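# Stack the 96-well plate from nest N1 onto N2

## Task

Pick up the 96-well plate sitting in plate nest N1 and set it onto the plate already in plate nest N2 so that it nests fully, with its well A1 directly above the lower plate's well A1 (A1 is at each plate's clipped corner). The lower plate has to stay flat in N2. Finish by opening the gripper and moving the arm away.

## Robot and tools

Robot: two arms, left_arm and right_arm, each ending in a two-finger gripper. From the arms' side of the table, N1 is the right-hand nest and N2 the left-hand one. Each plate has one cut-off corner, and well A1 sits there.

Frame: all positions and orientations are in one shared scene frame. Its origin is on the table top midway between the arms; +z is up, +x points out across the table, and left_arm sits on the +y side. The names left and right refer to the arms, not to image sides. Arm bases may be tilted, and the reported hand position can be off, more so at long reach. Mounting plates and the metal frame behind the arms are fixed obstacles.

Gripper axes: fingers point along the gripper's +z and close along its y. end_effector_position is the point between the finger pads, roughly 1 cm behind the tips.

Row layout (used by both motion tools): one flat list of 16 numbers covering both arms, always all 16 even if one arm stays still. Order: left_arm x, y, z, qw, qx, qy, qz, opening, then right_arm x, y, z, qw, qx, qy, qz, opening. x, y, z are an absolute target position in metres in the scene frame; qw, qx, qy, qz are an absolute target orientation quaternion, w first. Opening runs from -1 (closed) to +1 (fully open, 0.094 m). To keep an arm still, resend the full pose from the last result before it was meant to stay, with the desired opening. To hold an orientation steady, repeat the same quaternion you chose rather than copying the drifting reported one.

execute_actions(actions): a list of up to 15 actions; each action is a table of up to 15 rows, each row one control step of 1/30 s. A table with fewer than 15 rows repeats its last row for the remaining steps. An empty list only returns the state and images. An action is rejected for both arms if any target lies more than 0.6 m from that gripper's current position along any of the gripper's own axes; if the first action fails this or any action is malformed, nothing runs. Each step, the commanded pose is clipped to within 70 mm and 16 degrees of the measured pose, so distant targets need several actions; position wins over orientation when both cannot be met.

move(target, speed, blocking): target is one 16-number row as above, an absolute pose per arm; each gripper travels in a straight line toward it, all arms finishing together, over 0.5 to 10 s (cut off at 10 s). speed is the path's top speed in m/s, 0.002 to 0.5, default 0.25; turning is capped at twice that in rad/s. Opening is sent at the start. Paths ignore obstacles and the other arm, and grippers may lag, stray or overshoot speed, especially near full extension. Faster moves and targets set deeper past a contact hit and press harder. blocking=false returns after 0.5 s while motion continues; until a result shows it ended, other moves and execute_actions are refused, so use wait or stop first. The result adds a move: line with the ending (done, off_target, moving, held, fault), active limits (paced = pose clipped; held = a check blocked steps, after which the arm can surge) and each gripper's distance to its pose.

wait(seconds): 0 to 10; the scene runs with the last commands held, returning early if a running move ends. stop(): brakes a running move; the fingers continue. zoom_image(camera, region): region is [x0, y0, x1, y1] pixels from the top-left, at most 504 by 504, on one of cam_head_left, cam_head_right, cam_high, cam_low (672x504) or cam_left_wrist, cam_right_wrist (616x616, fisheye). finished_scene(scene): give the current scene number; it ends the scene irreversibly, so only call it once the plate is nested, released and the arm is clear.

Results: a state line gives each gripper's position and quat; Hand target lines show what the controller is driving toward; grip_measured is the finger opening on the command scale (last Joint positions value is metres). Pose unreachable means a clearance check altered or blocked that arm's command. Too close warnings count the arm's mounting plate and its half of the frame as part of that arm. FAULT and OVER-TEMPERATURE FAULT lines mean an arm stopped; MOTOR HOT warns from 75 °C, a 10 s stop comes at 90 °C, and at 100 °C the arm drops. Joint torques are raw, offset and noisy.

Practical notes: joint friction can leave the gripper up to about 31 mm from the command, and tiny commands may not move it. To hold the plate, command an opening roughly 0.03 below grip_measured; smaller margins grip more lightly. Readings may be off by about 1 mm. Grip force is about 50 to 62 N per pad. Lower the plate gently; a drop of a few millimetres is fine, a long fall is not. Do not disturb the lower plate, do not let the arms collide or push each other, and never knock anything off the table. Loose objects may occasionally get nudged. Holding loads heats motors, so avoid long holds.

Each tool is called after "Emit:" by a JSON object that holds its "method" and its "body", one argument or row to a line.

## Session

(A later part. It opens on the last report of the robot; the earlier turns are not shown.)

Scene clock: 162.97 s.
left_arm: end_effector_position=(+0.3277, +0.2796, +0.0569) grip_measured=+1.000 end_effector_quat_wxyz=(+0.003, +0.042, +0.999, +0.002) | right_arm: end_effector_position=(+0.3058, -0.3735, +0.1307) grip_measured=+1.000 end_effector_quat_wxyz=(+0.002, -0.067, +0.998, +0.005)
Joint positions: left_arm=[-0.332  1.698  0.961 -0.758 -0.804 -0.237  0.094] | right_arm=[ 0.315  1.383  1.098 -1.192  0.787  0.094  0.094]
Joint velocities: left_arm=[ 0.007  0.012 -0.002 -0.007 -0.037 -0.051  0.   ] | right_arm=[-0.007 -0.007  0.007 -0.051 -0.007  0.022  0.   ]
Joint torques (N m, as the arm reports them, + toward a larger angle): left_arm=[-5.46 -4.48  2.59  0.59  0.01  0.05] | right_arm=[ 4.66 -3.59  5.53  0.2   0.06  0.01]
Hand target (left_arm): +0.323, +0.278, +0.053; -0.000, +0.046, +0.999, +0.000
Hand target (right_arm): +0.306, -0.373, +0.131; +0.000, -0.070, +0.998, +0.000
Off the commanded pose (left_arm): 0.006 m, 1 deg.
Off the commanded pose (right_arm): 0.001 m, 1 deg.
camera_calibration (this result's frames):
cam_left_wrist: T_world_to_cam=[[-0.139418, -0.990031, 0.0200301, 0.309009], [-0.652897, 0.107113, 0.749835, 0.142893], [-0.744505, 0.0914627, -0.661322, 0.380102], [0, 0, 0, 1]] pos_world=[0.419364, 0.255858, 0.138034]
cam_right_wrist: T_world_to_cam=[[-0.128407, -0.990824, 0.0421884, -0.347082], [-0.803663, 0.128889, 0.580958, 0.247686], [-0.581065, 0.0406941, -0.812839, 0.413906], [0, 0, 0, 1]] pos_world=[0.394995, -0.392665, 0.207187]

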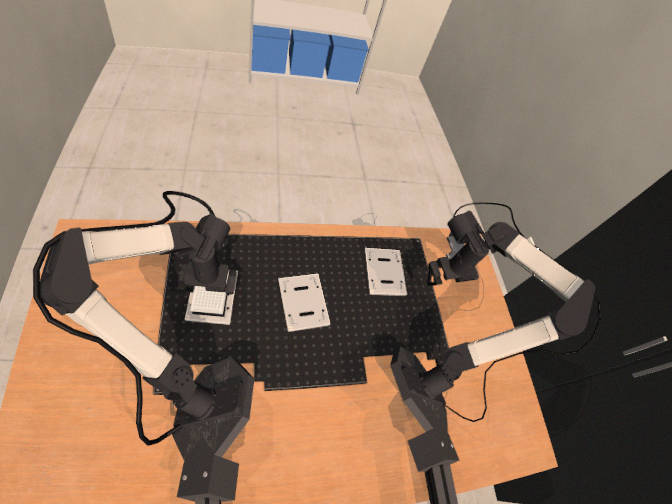

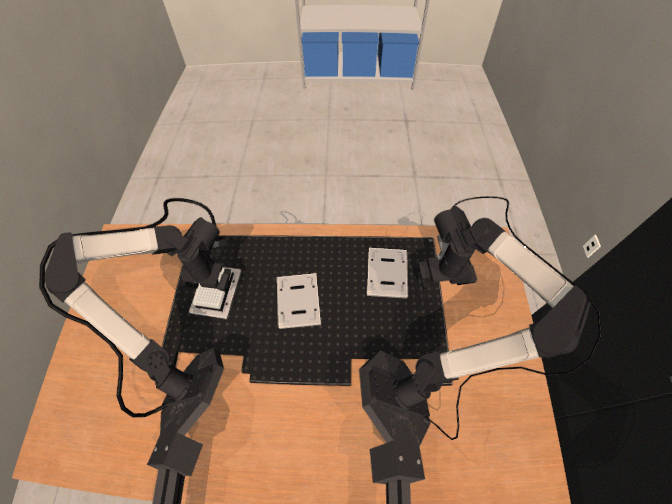

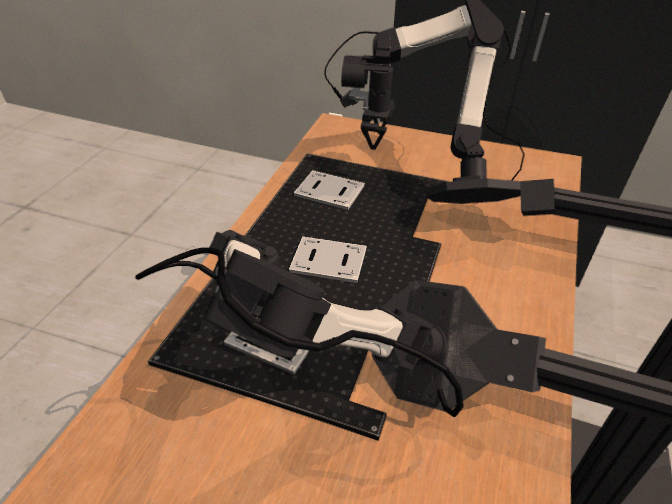

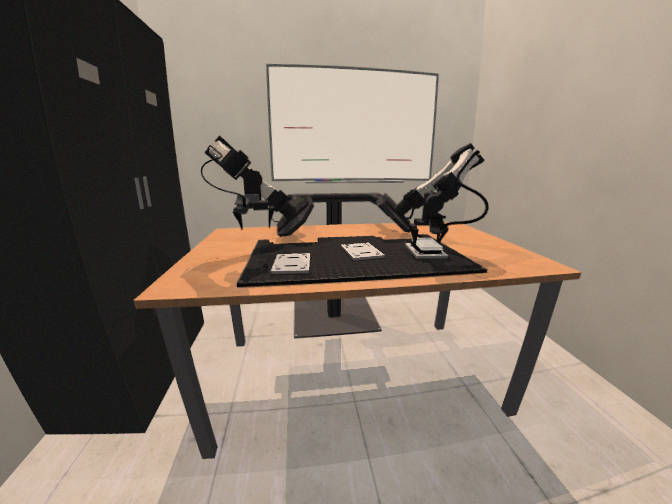

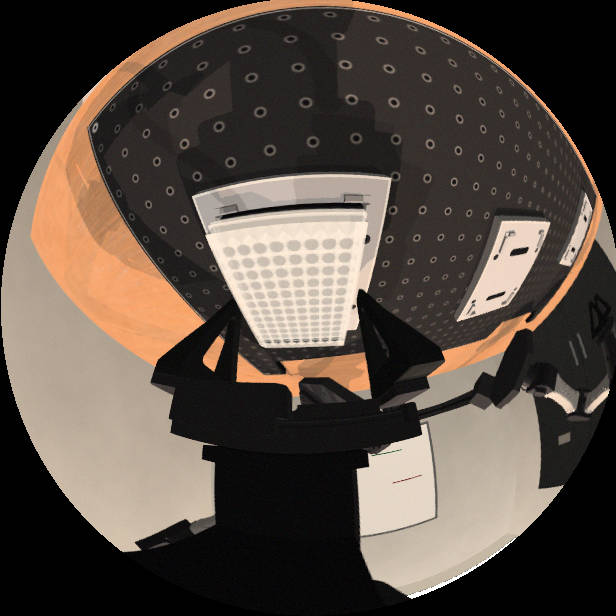

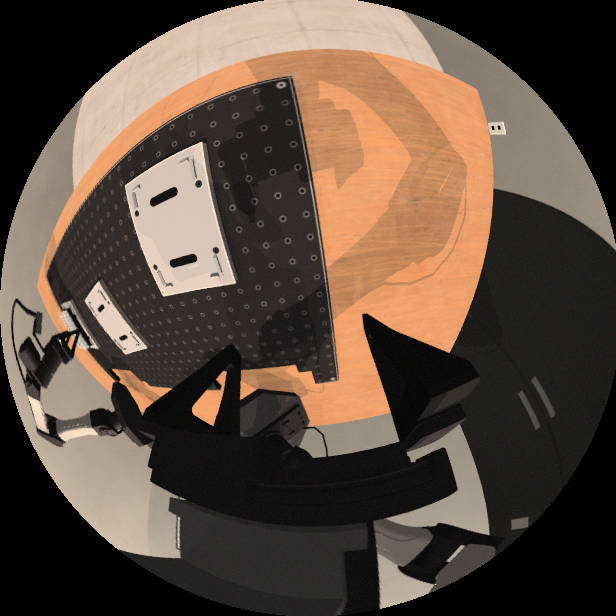

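Emit:
{"method": "move", "body": {
  "target": [0.33,0.281,0.09,0,0.043,0.998,0,1,0.306,-0.373,0.131,0,-0.07,0.997,0,1],
  "speed": 0.08
}}

Emit:
{"method": "move", "body": {
  "target": [0.23,0.304,0.10,0,0.045,0.998,0,1,0.306,-0.373,0.131,0,-0.07,0.997,0,1],
  "speed": 0.15
}}

Emit:
{"method": "zoom_image", "body": {
  "camera": "cam_left_wrist",
  "region": [200,30,440,270]
}}

Emit:
{"method": "zoom_image", "body": {
  "camera": "cam_low",
  "region": [395,215,465,270]
}}

Emit:
{"method": "zoom_image", "body": {
  "camera": "cam_right_wrist",
  "region": [40,280,120,360]
}}

Scene clock: 171.67 s.
left_arm: end_effector_position=(+0.3236, +0.2780, +0.0818) grip_measured=+1.000 end_effector_quat_wxyz=(-0.007, +0.054, +0.998, +0.005) | right_arm: end_effector_position=(+0.3058, -0.3735, +0.1307) grip_measured=+1.000 end_effector_quat_wxyz=(+0.002, -0.067, +0.998, +0.005)
Joint positions: left_arm=[-0.402  1.698  1.029 -0.931 -0.804 -0.335  0.094] | right_arm=[ 0.315  1.383  1.098 -1.192  0.787  0.094  0.094]
Joint velocities: left_arm=[-0.007  0.022 -0.022 -0.037  0.022  0.022  0.   ] | right_arm=[ 0.002 -0.037 -0.012 -0.007 -0.066 -0.081  0.   ]
Joint torques (N m, as the arm reports them, + toward a larger angle): left_arm=[-6.48 -5.5   6.04  0.1   0.01 -0.13] | right_arm=[ 4.65 -3.6   5.53  0.2   0.07  0.01]
Hand target (left_arm): +0.330, +0.281, +0.090; +0.001, +0.043, +0.999, -0.001
Hand target (right_arm): +0.306, -0.373, +0.131; +0.000, -0.070, +0.998, +0.000
Off the commanded pose (left_arm): 0.011 m, 2 deg.
Off the commanded pose (right_arm): 0.001 m, 1 deg.
move: off_target (left_arm)
camera_calibration (this result's frames):
cam_left_wrist: T_world_to_cam=[[-0.163981, -0.98632, 0.0168464, 0.313503], [-0.634404, 0.11852, 0.763862, 0.111521], [-0.755408, 0.114572, -0.64516, 0.389439], [0, 0, 0, 1]] pos_world=[0.416344, 0.251377, 0.160783]
cam_right_wrist: T_world_to_cam=[[-0.128407, -0.990824, 0.0421884, -0.347082], [-0.803663, 0.128889, 0.580958, 0.247686], [-0.581065, 0.0406941, -0.812839, 0.413906], [0, 0, 0, 1]] pos_world=[0.394995, -0.392665, 0.207187]

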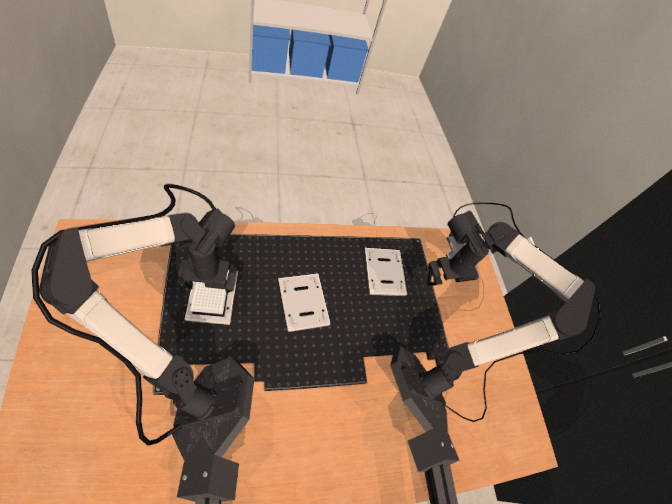

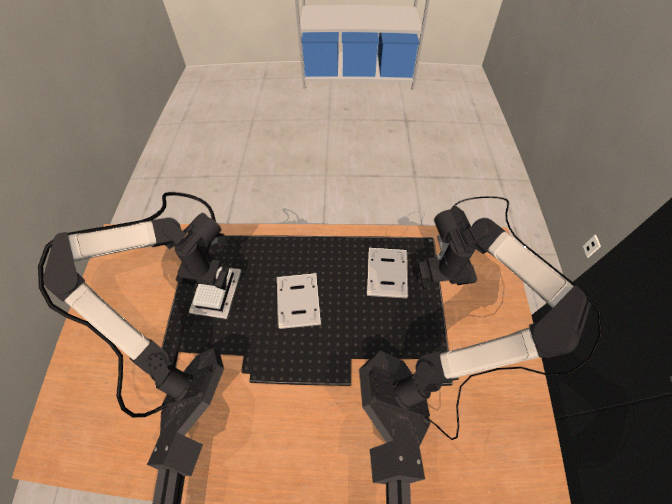

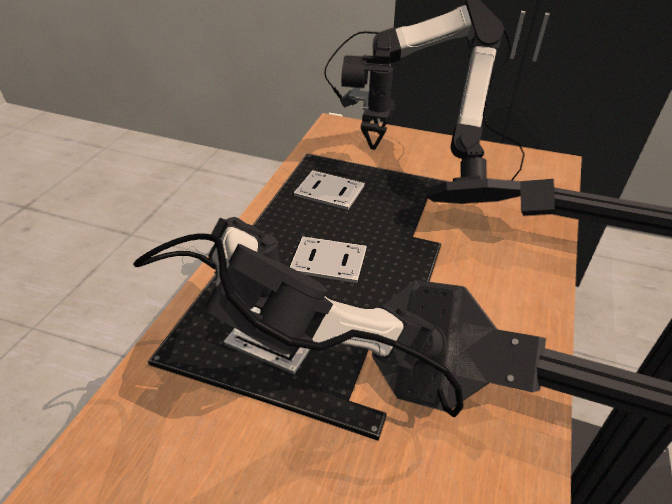

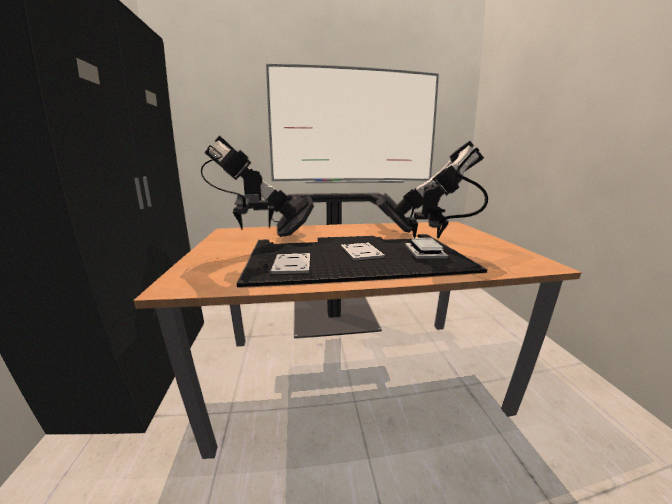

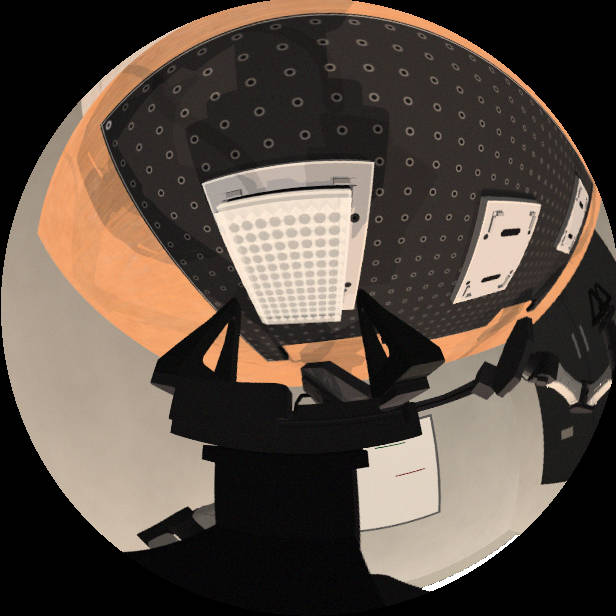

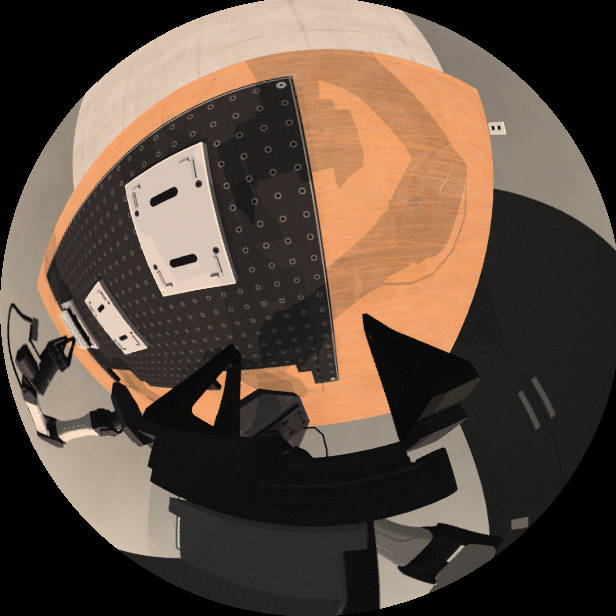

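Scene clock: 172.80 s.
left_arm: end_effector_position=(+0.2390, +0.3023, +0.0980) grip_measured=+1.000 end_effector_quat_wxyz=(+0.007, +0.042, +0.999, -0.000) | right_arm: end_effector_position=(+0.3058, -0.3735, +0.1307) grip_measured=+1.000 end_effector_quat_wxyz=(+0.002, -0.067, +0.998, +0.005)
Joint positions: left_arm=[-0.512  1.362  0.718 -1.027 -0.799 -0.488  0.094] | right_arm=[ 0.315  1.383  1.098 -1.192  0.787  0.094  0.094]
Joint velocities: left_arm=[-0.022 -0.007 -0.007 -0.051  0.066 -0.022  0.   ] | right_arm=[-0.002  0.022 -0.012  0.022  0.037 -0.022  0.   ]
Joint torques (N m, as the arm reports them, + toward a larger angle): left_arm=[-4.33 -3.22  3.05  0.17  0.05 -0.13] | right_arm=[ 4.66 -3.58  5.53  0.2   0.07  0.01]
Hand target (left_arm): +0.230, +0.303, +0.098; +0.000, +0.045, +0.999, -0.002
Hand target (right_arm): +0.306, -0.373, +0.131; +0.000, -0.070, +0.998, +0.000
Off the commanded pose (left_arm): 0.009 m, 1 deg.
Off the commanded pose (right_arm): 0.001 m, 1 deg.
move: done
camera_calibration (this result's frames):
cam_left_wrist: T_world_to_cam=[[-0.139835, -0.989881, 0.0241005, 0.3179], [-0.657302, 0.111002, 0.745408, 0.0520782], [-0.74054, 0.0883929, -0.666173, 0.339632], [0, 0, 0, 1]] pos_world=[0.330196, 0.278881, 0.179773]
cam_right_wrist: T_world_to_cam=[[-0.128407, -0.990824, 0.0421884, -0.347082], [-0.803663, 0.128889, 0.580958, 0.247686], [-0.581065, 0.0406941, -0.812839, 0.413906], [0, 0, 0, 1]] pos_world=[0.394995, -0.392665, 0.207187]

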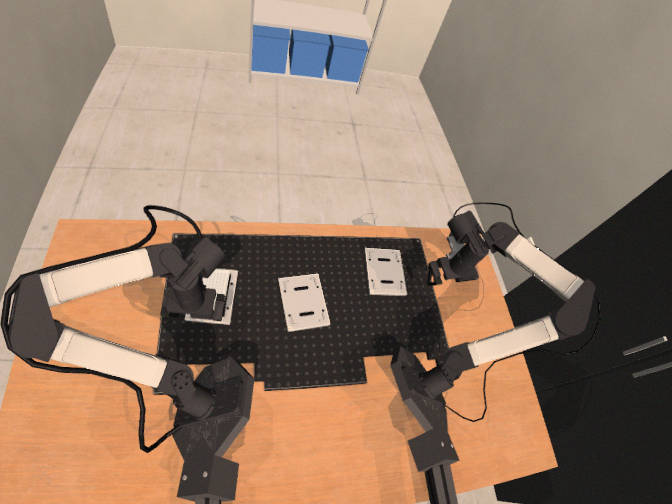

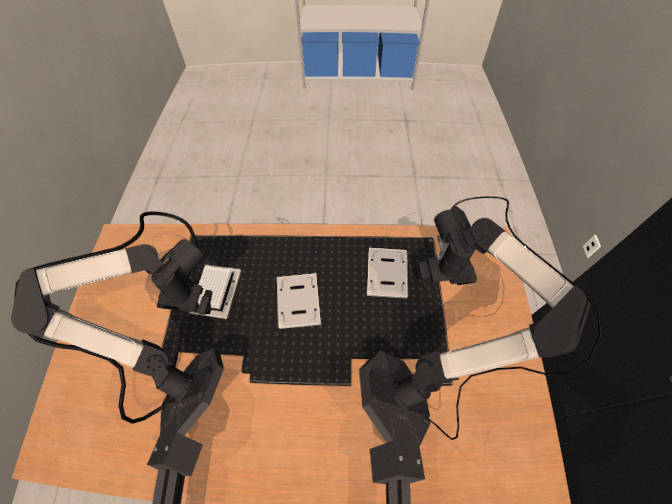

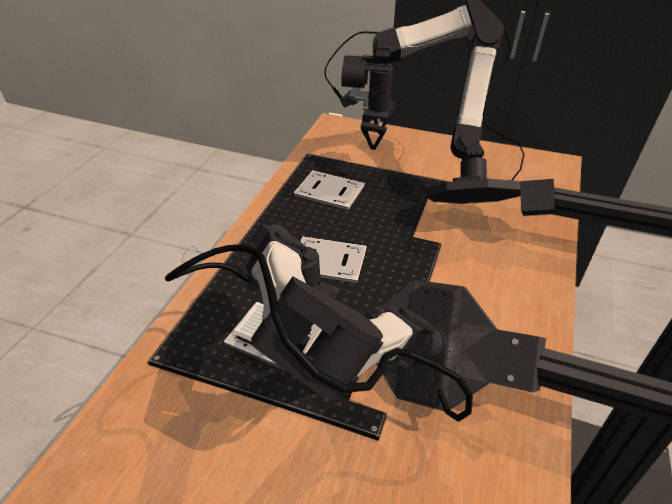

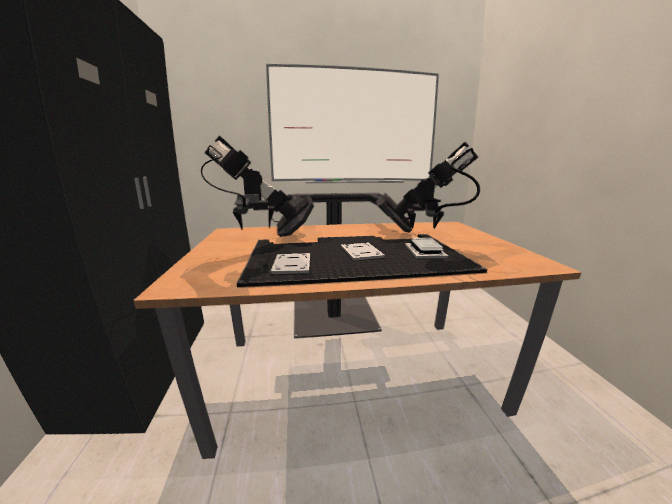

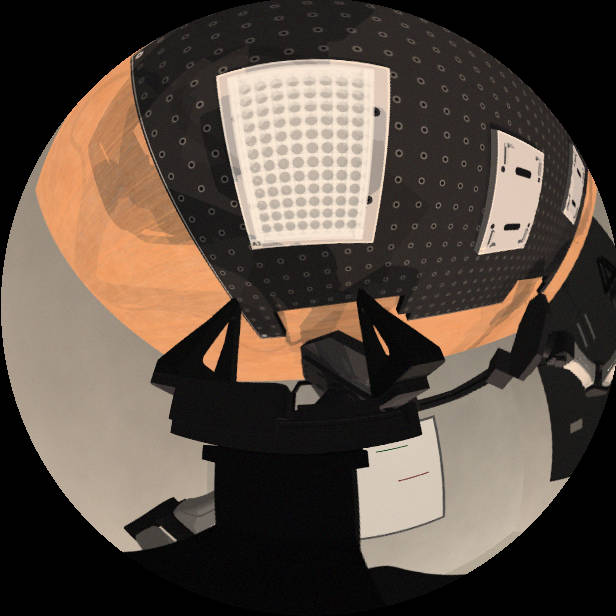

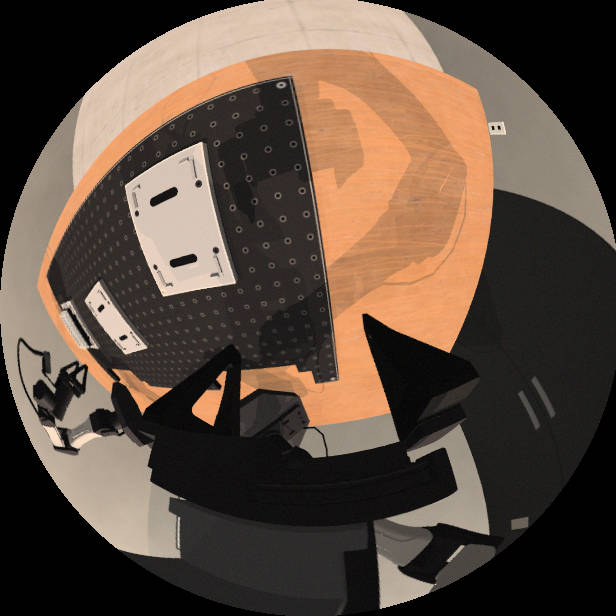

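Region (200, 30, 440, 270) of cam_left_wrist's 616x616 image, scaled by 2.100, with more detail than that image has.

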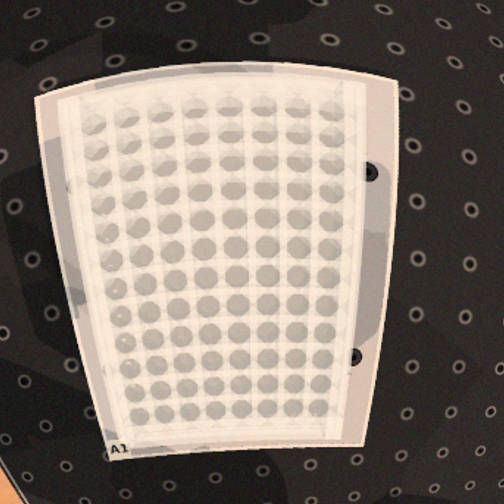

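Region (395, 215, 465, 270) of cam_low's 672x504 image, scaled by 7.200, with more detail than that image has; it fills the top 396 rows of this view, and the rest is white.

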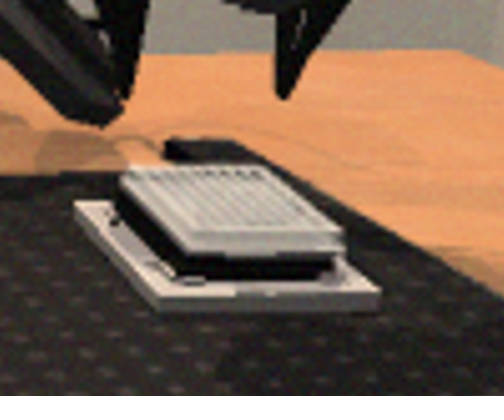

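Region (40, 280, 120, 360) of cam_right_wrist's 616x616 image, scaled by 6.300, with more detail than that image has.

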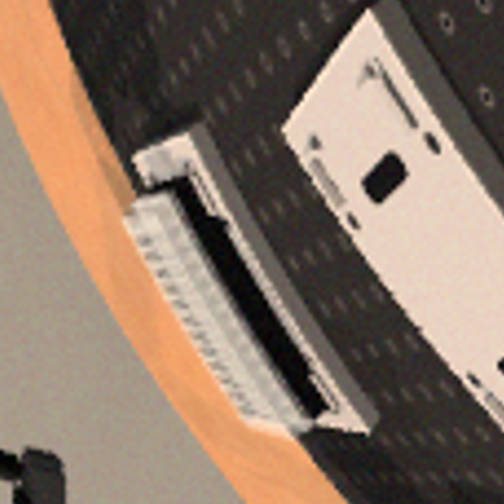

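Emit:
{"method": "move", "body": {
  "target": [0.33,0.274,0.10,0,0.048,0.998,0,1,0.306,-0.373,0.131,0,-0.07,0.997,0,1],
  "speed": 0.15
}}

Emit:
{"method": "move", "body": {
  "target": [0.322,0.2755,0.052,0,0.048,0.998,0,1,0.306,-0.373,0.131,0,-0.07,0.997,0,1],
  "speed": 0.05
}}

Emit:
{"method": "zoom_image", "body": {
  "camera": "cam_left_wrist",
  "region": [170,130,420,380]
}}

Scene clock: 178.43 s.
left_arm: end_effector_position=(+0.3249, +0.2751, +0.1033) grip_measured=+1.000 end_effector_quat_wxyz=(+0.002, +0.045, +0.999, -0.000) | right_arm: end_effector_position=(+0.3058, -0.3735, +0.1307) grip_measured=+1.000 end_effector_quat_wxyz=(+0.002, -0.067, +0.998, +0.005)
Joint positions: left_arm=[-0.462  1.683  1.072 -1.02  -0.799 -0.417  0.094] | right_arm=[ 0.315  1.383  1.098 -1.192  0.787  0.094  0.094]
Joint velocities: left_arm=[-0.012  0.012 -0.007  0.066  0.007  0.037  0.   ] | right_arm=[ 0.002 -0.002 -0.022 -0.081  0.022  0.022  0.   ]
Joint torques (N m, as the arm reports them, + toward a larger angle): left_arm=[-5.17 -2.72  6.18  0.36 -0.07  0.07] | right_arm=[ 4.66 -3.59  5.53  0.2   0.06  0.01]
Hand target (left_arm): +0.330, +0.274, +0.102; -0.000, +0.048, +0.999, +0.001
Hand target (right_arm): +0.306, -0.373, +0.131; +0.000, -0.070, +0.998, +0.000
Off the commanded pose (left_arm): 0.006 m, 0 deg.
Off the commanded pose (right_arm): 0.001 m, 1 deg.
move: done
camera_calibration (this result's frames):
cam_left_wrist: T_world_to_cam=[[-0.146307, -0.98893, 0.0247305, 0.304662], [-0.649997, 0.114949, 0.751193, 0.103538], [-0.74572, 0.0938302, -0.659619, 0.408709], [0, 0, 0, 1]] pos_world=[0.416656, 0.251039, 0.184281]
cam_right_wrist: T_world_to_cam=[[-0.128407, -0.990824, 0.0421884, -0.347082], [-0.803663, 0.128889, 0.580958, 0.247686], [-0.581065, 0.0406941, -0.812839, 0.413906], [0, 0, 0, 1]] pos_world=[0.394995, -0.392665, 0.207187]

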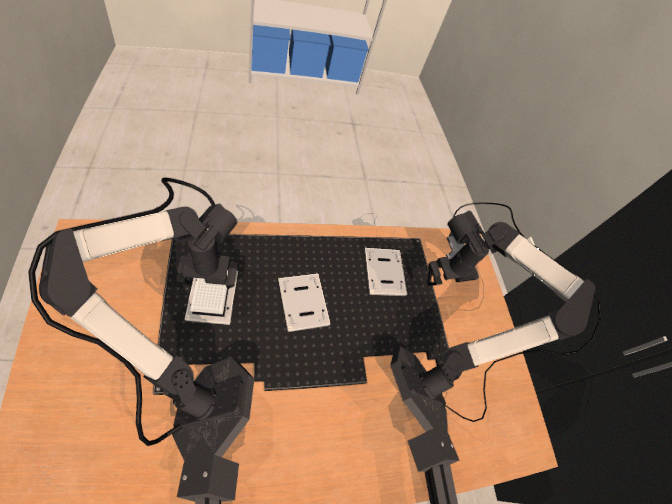

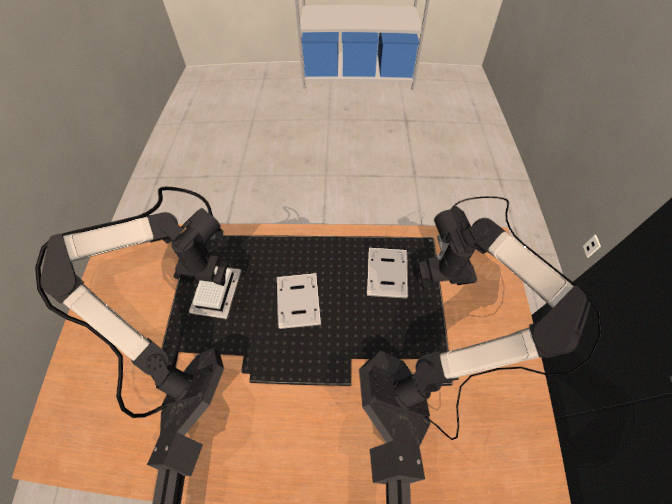

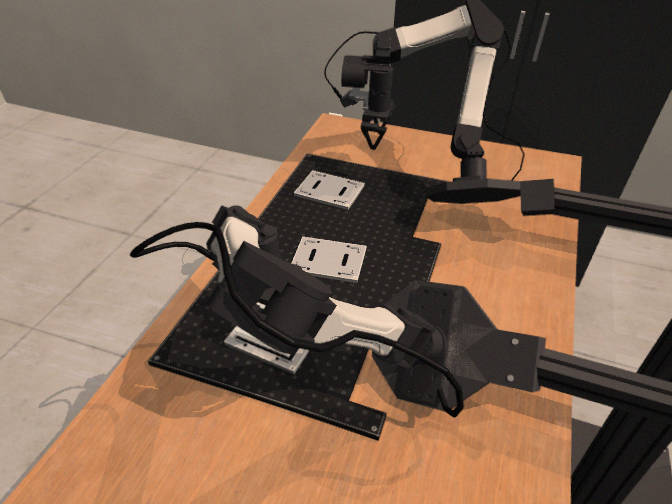

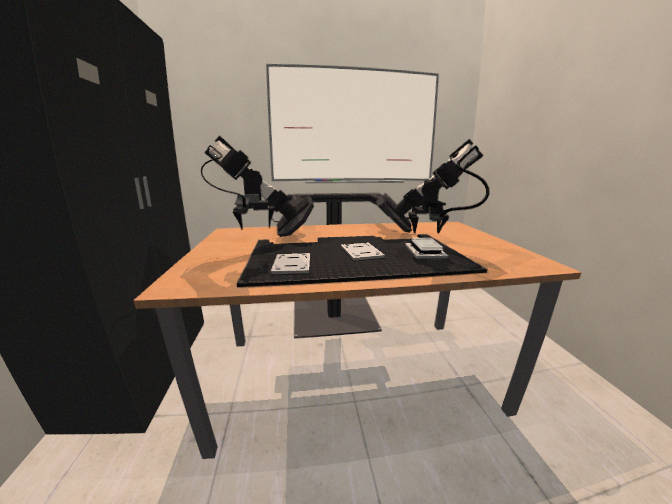

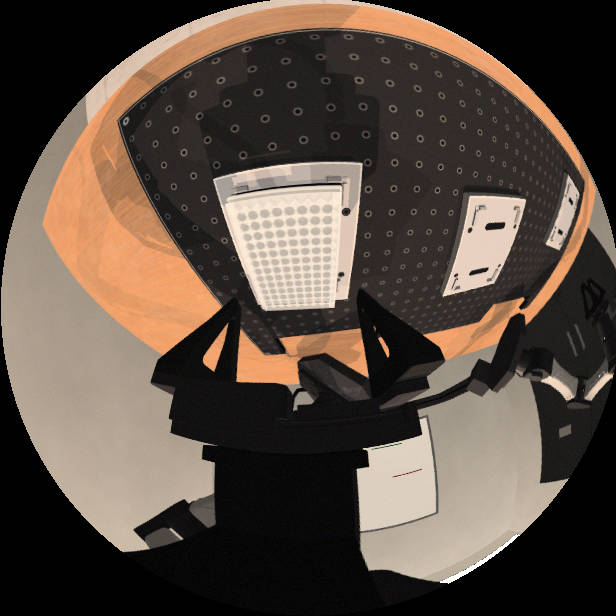

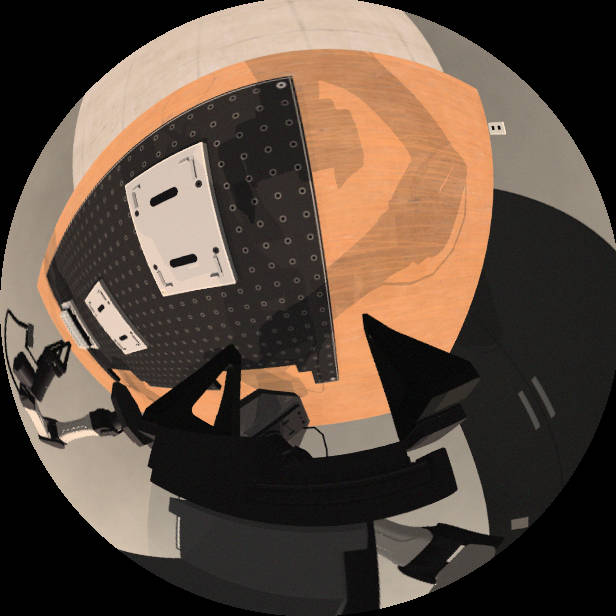

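Scene clock: 179.93 s.
left_arm: end_effector_position=(+0.3302, +0.2801, +0.0619) grip_measured=+1.000 end_effector_quat_wxyz=(+0.010, +0.035, +0.999, -0.002) | right_arm: end_effector_position=(+0.3058, -0.3735, +0.1307) grip_measured=+1.000 end_effector_quat_wxyz=(+0.002, -0.067, +0.998, +0.005)
Joint positions: left_arm=[-0.339  1.683  0.965 -0.764 -0.799 -0.245  0.094] | right_arm=[ 0.315  1.383  1.098 -1.192  0.787  0.094  0.094]
Joint velocities: left_arm=[ 0.002 -0.007 -0.017  0.007  0.007  0.081  0.   ] | right_arm=[ 0.002 -0.027  0.002 -0.022  0.022  0.007  0.   ]
Joint torques (N m, as the arm reports them, + toward a larger angle): left_arm=[-5.21 -2.85  2.36  0.64 -0.06  0.09] | right_arm=[ 4.66 -3.58  5.51  0.2   0.07  0.01]
Hand target (left_arm): +0.322, +0.276, +0.053; -0.001, +0.048, +0.999, +0.002
Hand target (right_arm): +0.306, -0.373, +0.131; +0.000, -0.070, +0.998, +0.000
Off the commanded pose (left_arm): 0.014 m, 2 deg.
Off the commanded pose (right_arm): 0.001 m, 1 deg.
move: off_target (left_arm)
camera_calibration (this result's frames):
cam_left_wrist: T_world_to_cam=[[-0.126712, -0.991555, 0.0276171, 0.305529], [-0.663602, 0.10543, 0.74062, 0.145407], [-0.737277, 0.0755185, -0.671357, 0.387921], [0, 0, 0, 1]] pos_world=[0.421212, 0.258323, 0.144305]
cam_right_wrist: T_world_to_cam=[[-0.128407, -0.990824, 0.0421884, -0.347082], [-0.803663, 0.128889, 0.580958, 0.247686], [-0.581065, 0.0406941, -0.812839, 0.413906], [0, 0, 0, 1]] pos_world=[0.394995, -0.392665, 0.207187]

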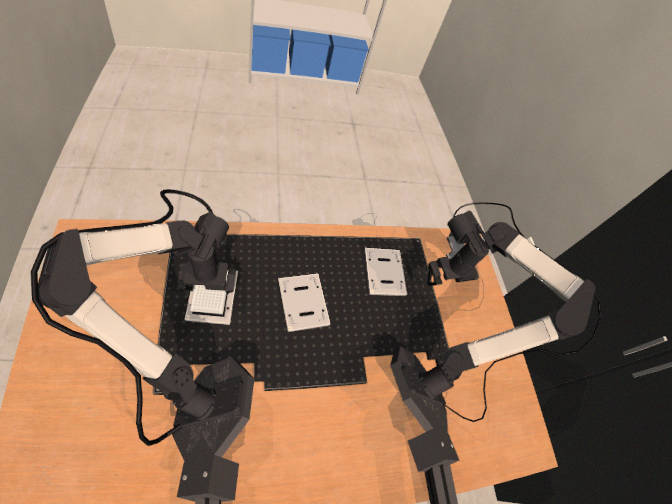

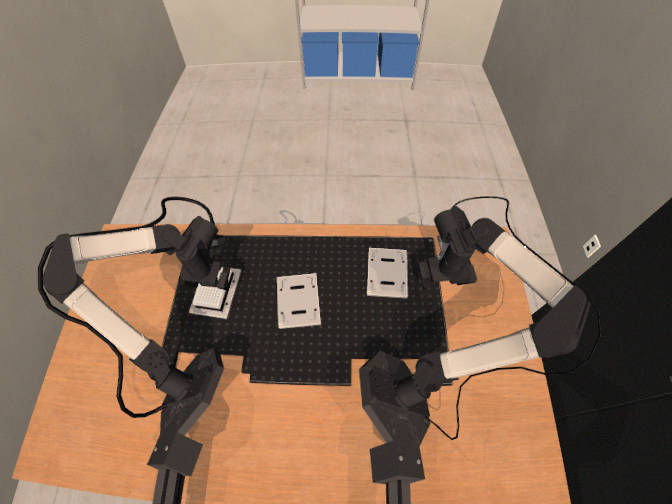

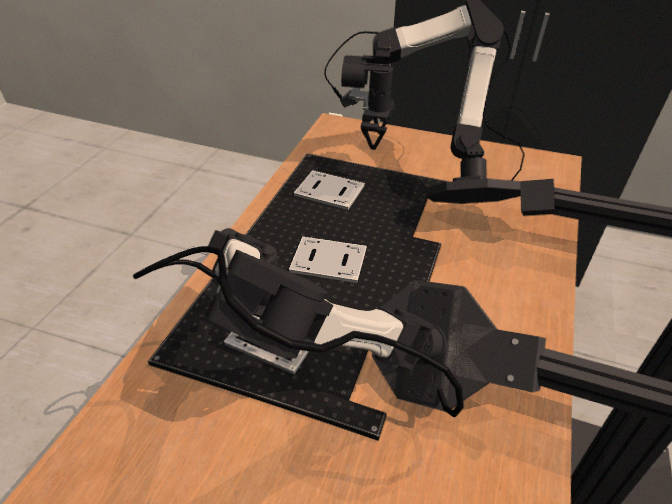

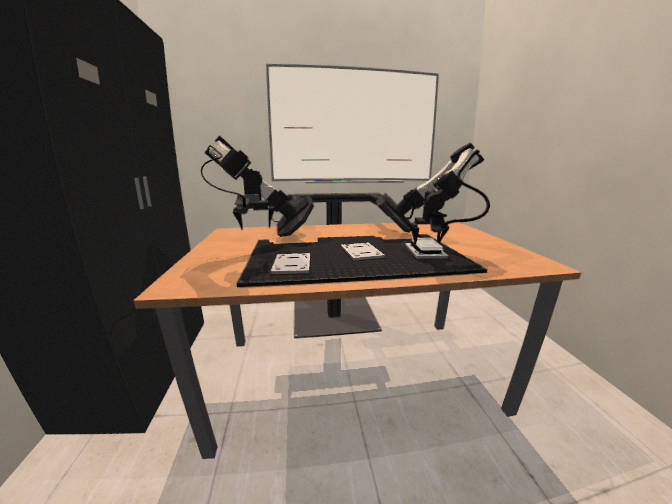

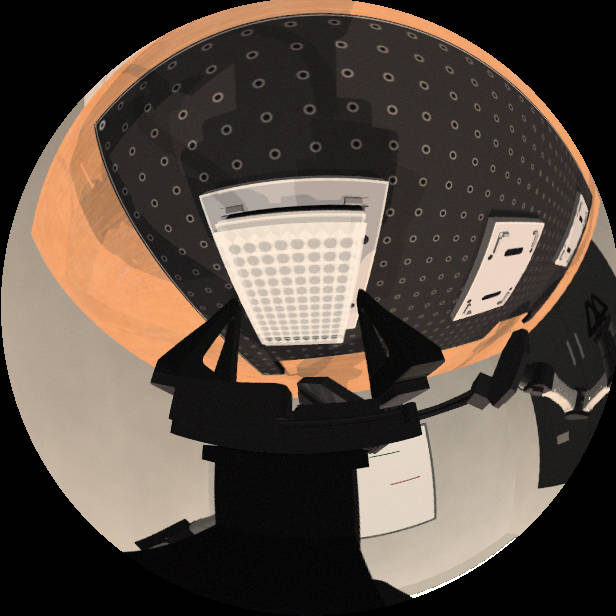

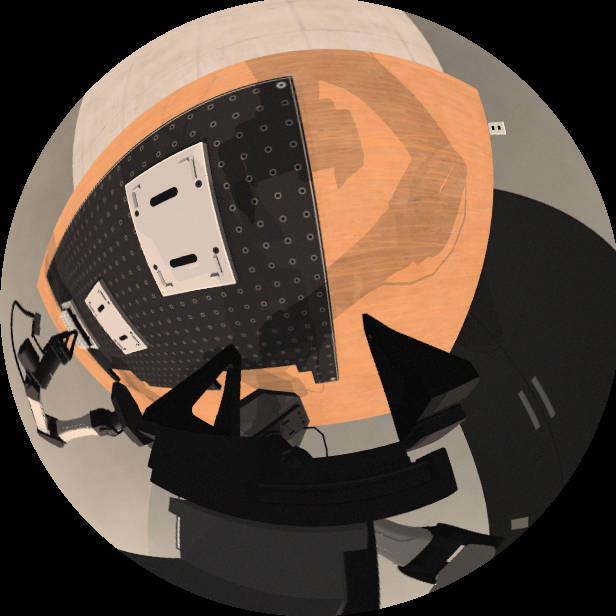

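Region (170, 130, 420, 380) of cam_left_wrist's 616x616 image, scaled by 2.016, with more detail than that image has.

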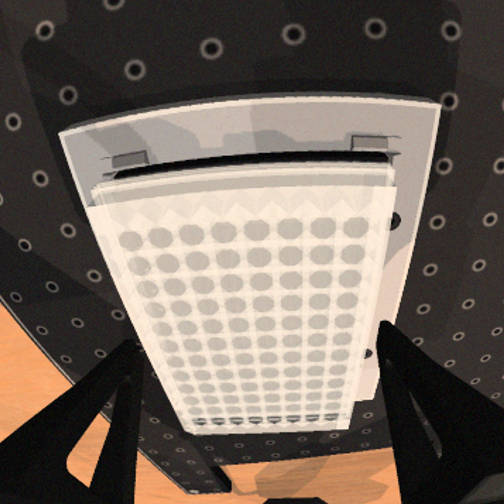

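Emit:
{"method": "move", "body": {
  "target": [0.319,0.272,0.046,0,0.056,0.998,0,1,0.306,-0.373,0.131,0,-0.07,0.997,0,1],
  "speed": 0.03
}}

Emit:
{"method": "zoom_image", "body": {
  "camera": "cam_left_wrist",
  "region": [170,130,420,380]
}}

Scene clock: 184.60 s.
left_arm: end_effector_position=(+0.3266, +0.2758, +0.0548) grip_measured=+1.000 end_effector_quat_wxyz=(+0.010, +0.046, +0.999, -0.002) | right_arm: end_effector_position=(+0.3058, -0.3735, +0.1307) grip_measured=+1.000 end_effector_quat_wxyz=(+0.002, -0.067, +0.998, +0.005)
Joint positions: left_arm=[-0.335  1.694  0.938 -0.722 -0.799 -0.217  0.094] | right_arm=[ 0.315  1.383  1.098 -1.192  0.787  0.094  0.094]
Joint velocities: left_arm=[-0.007  0.002  0.012 -0.007 -0.007 -0.051  0.   ] | right_arm=[-0.017 -0.007 -0.002 -0.037 -0.022  0.037  0.   ]
Joint torques (N m, as the arm reports them, + toward a larger angle): left_arm=[-5.12 -3.06  2.26  0.71 -0.02  0.07] | right_arm=[ 4.66 -3.6   5.52  0.2   0.07  0.01]
Hand target (left_arm): +0.319, +0.272, +0.046; -0.000, +0.056, +0.998, +0.000
Hand target (right_arm): +0.306, -0.373, +0.131; +0.000, -0.070, +0.998, +0.000
Off the commanded pose (left_arm): 0.012 m, 2 deg.
Off the commanded pose (right_arm): 0.001 m, 1 deg.
move: off_target (left_arm)
camera_calibration (this result's frames):
cam_left_wrist: T_world_to_cam=[[-0.148407, -0.988567, 0.0266658, 0.307242], [-0.660891, 0.119202, 0.740955, 0.143968], [-0.735662, 0.0923397, -0.671025, 0.375661], [0, 0, 0, 1]] pos_world=[0.417104, 0.251879, 0.137212]
cam_right_wrist: T_world_to_cam=[[-0.128407, -0.990824, 0.0421884, -0.347082], [-0.803663, 0.128889, 0.580958, 0.247686], [-0.581065, 0.0406941, -0.812839, 0.413906], [0, 0, 0, 1]] pos_world=[0.394995, -0.392665, 0.207187]

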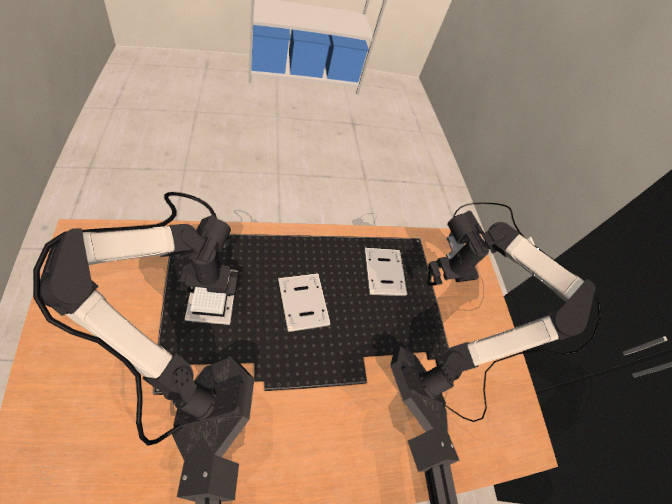

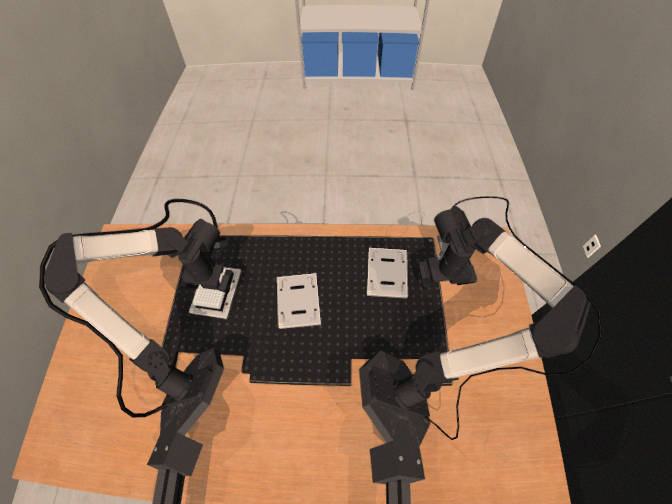

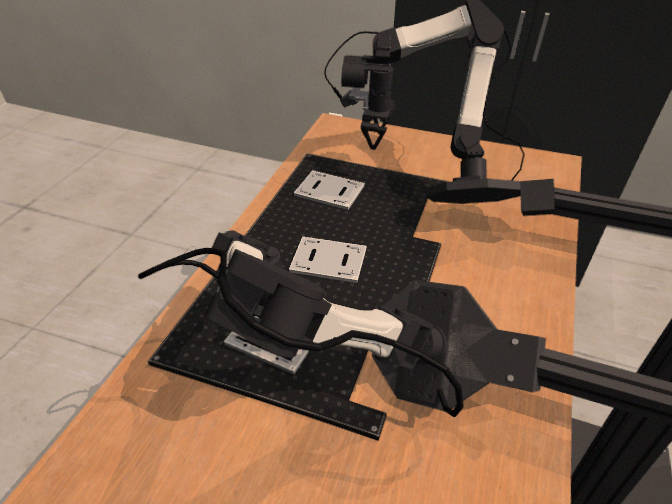

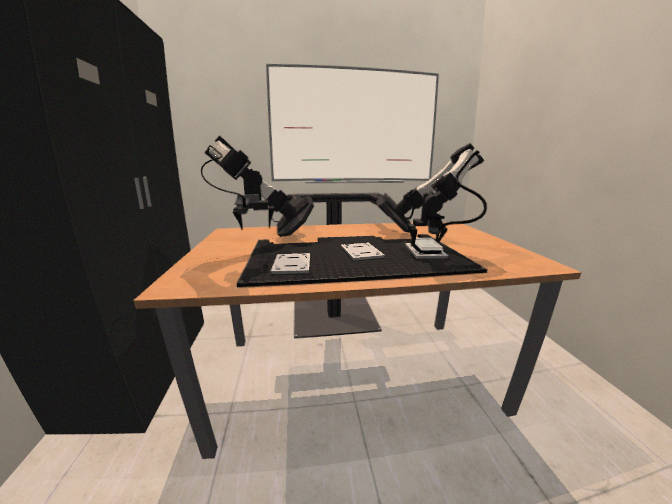

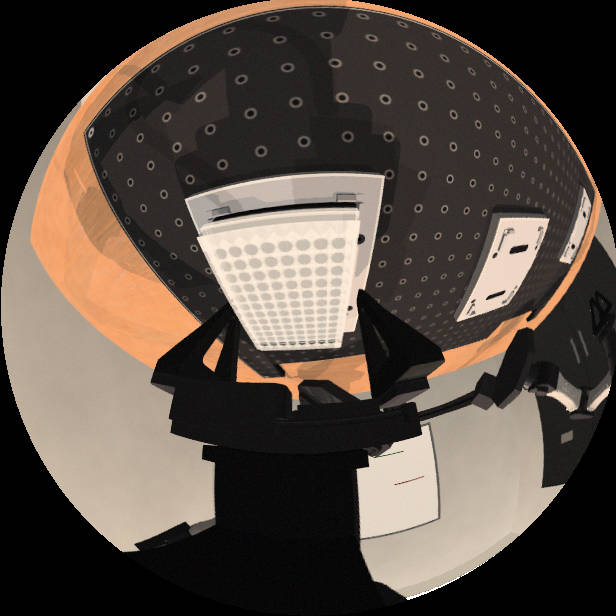

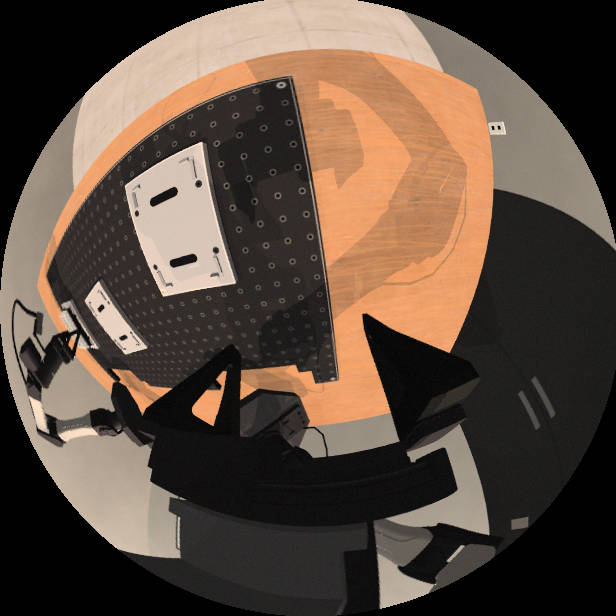

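Region (170, 130, 420, 380) of cam_left_wrist's 616x616 image, scaled by 2.016, with more detail than that image has.

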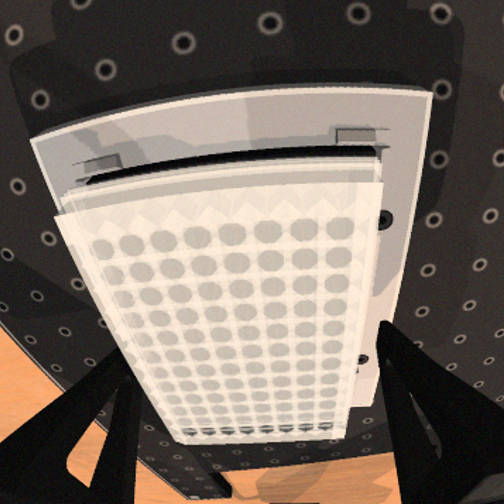

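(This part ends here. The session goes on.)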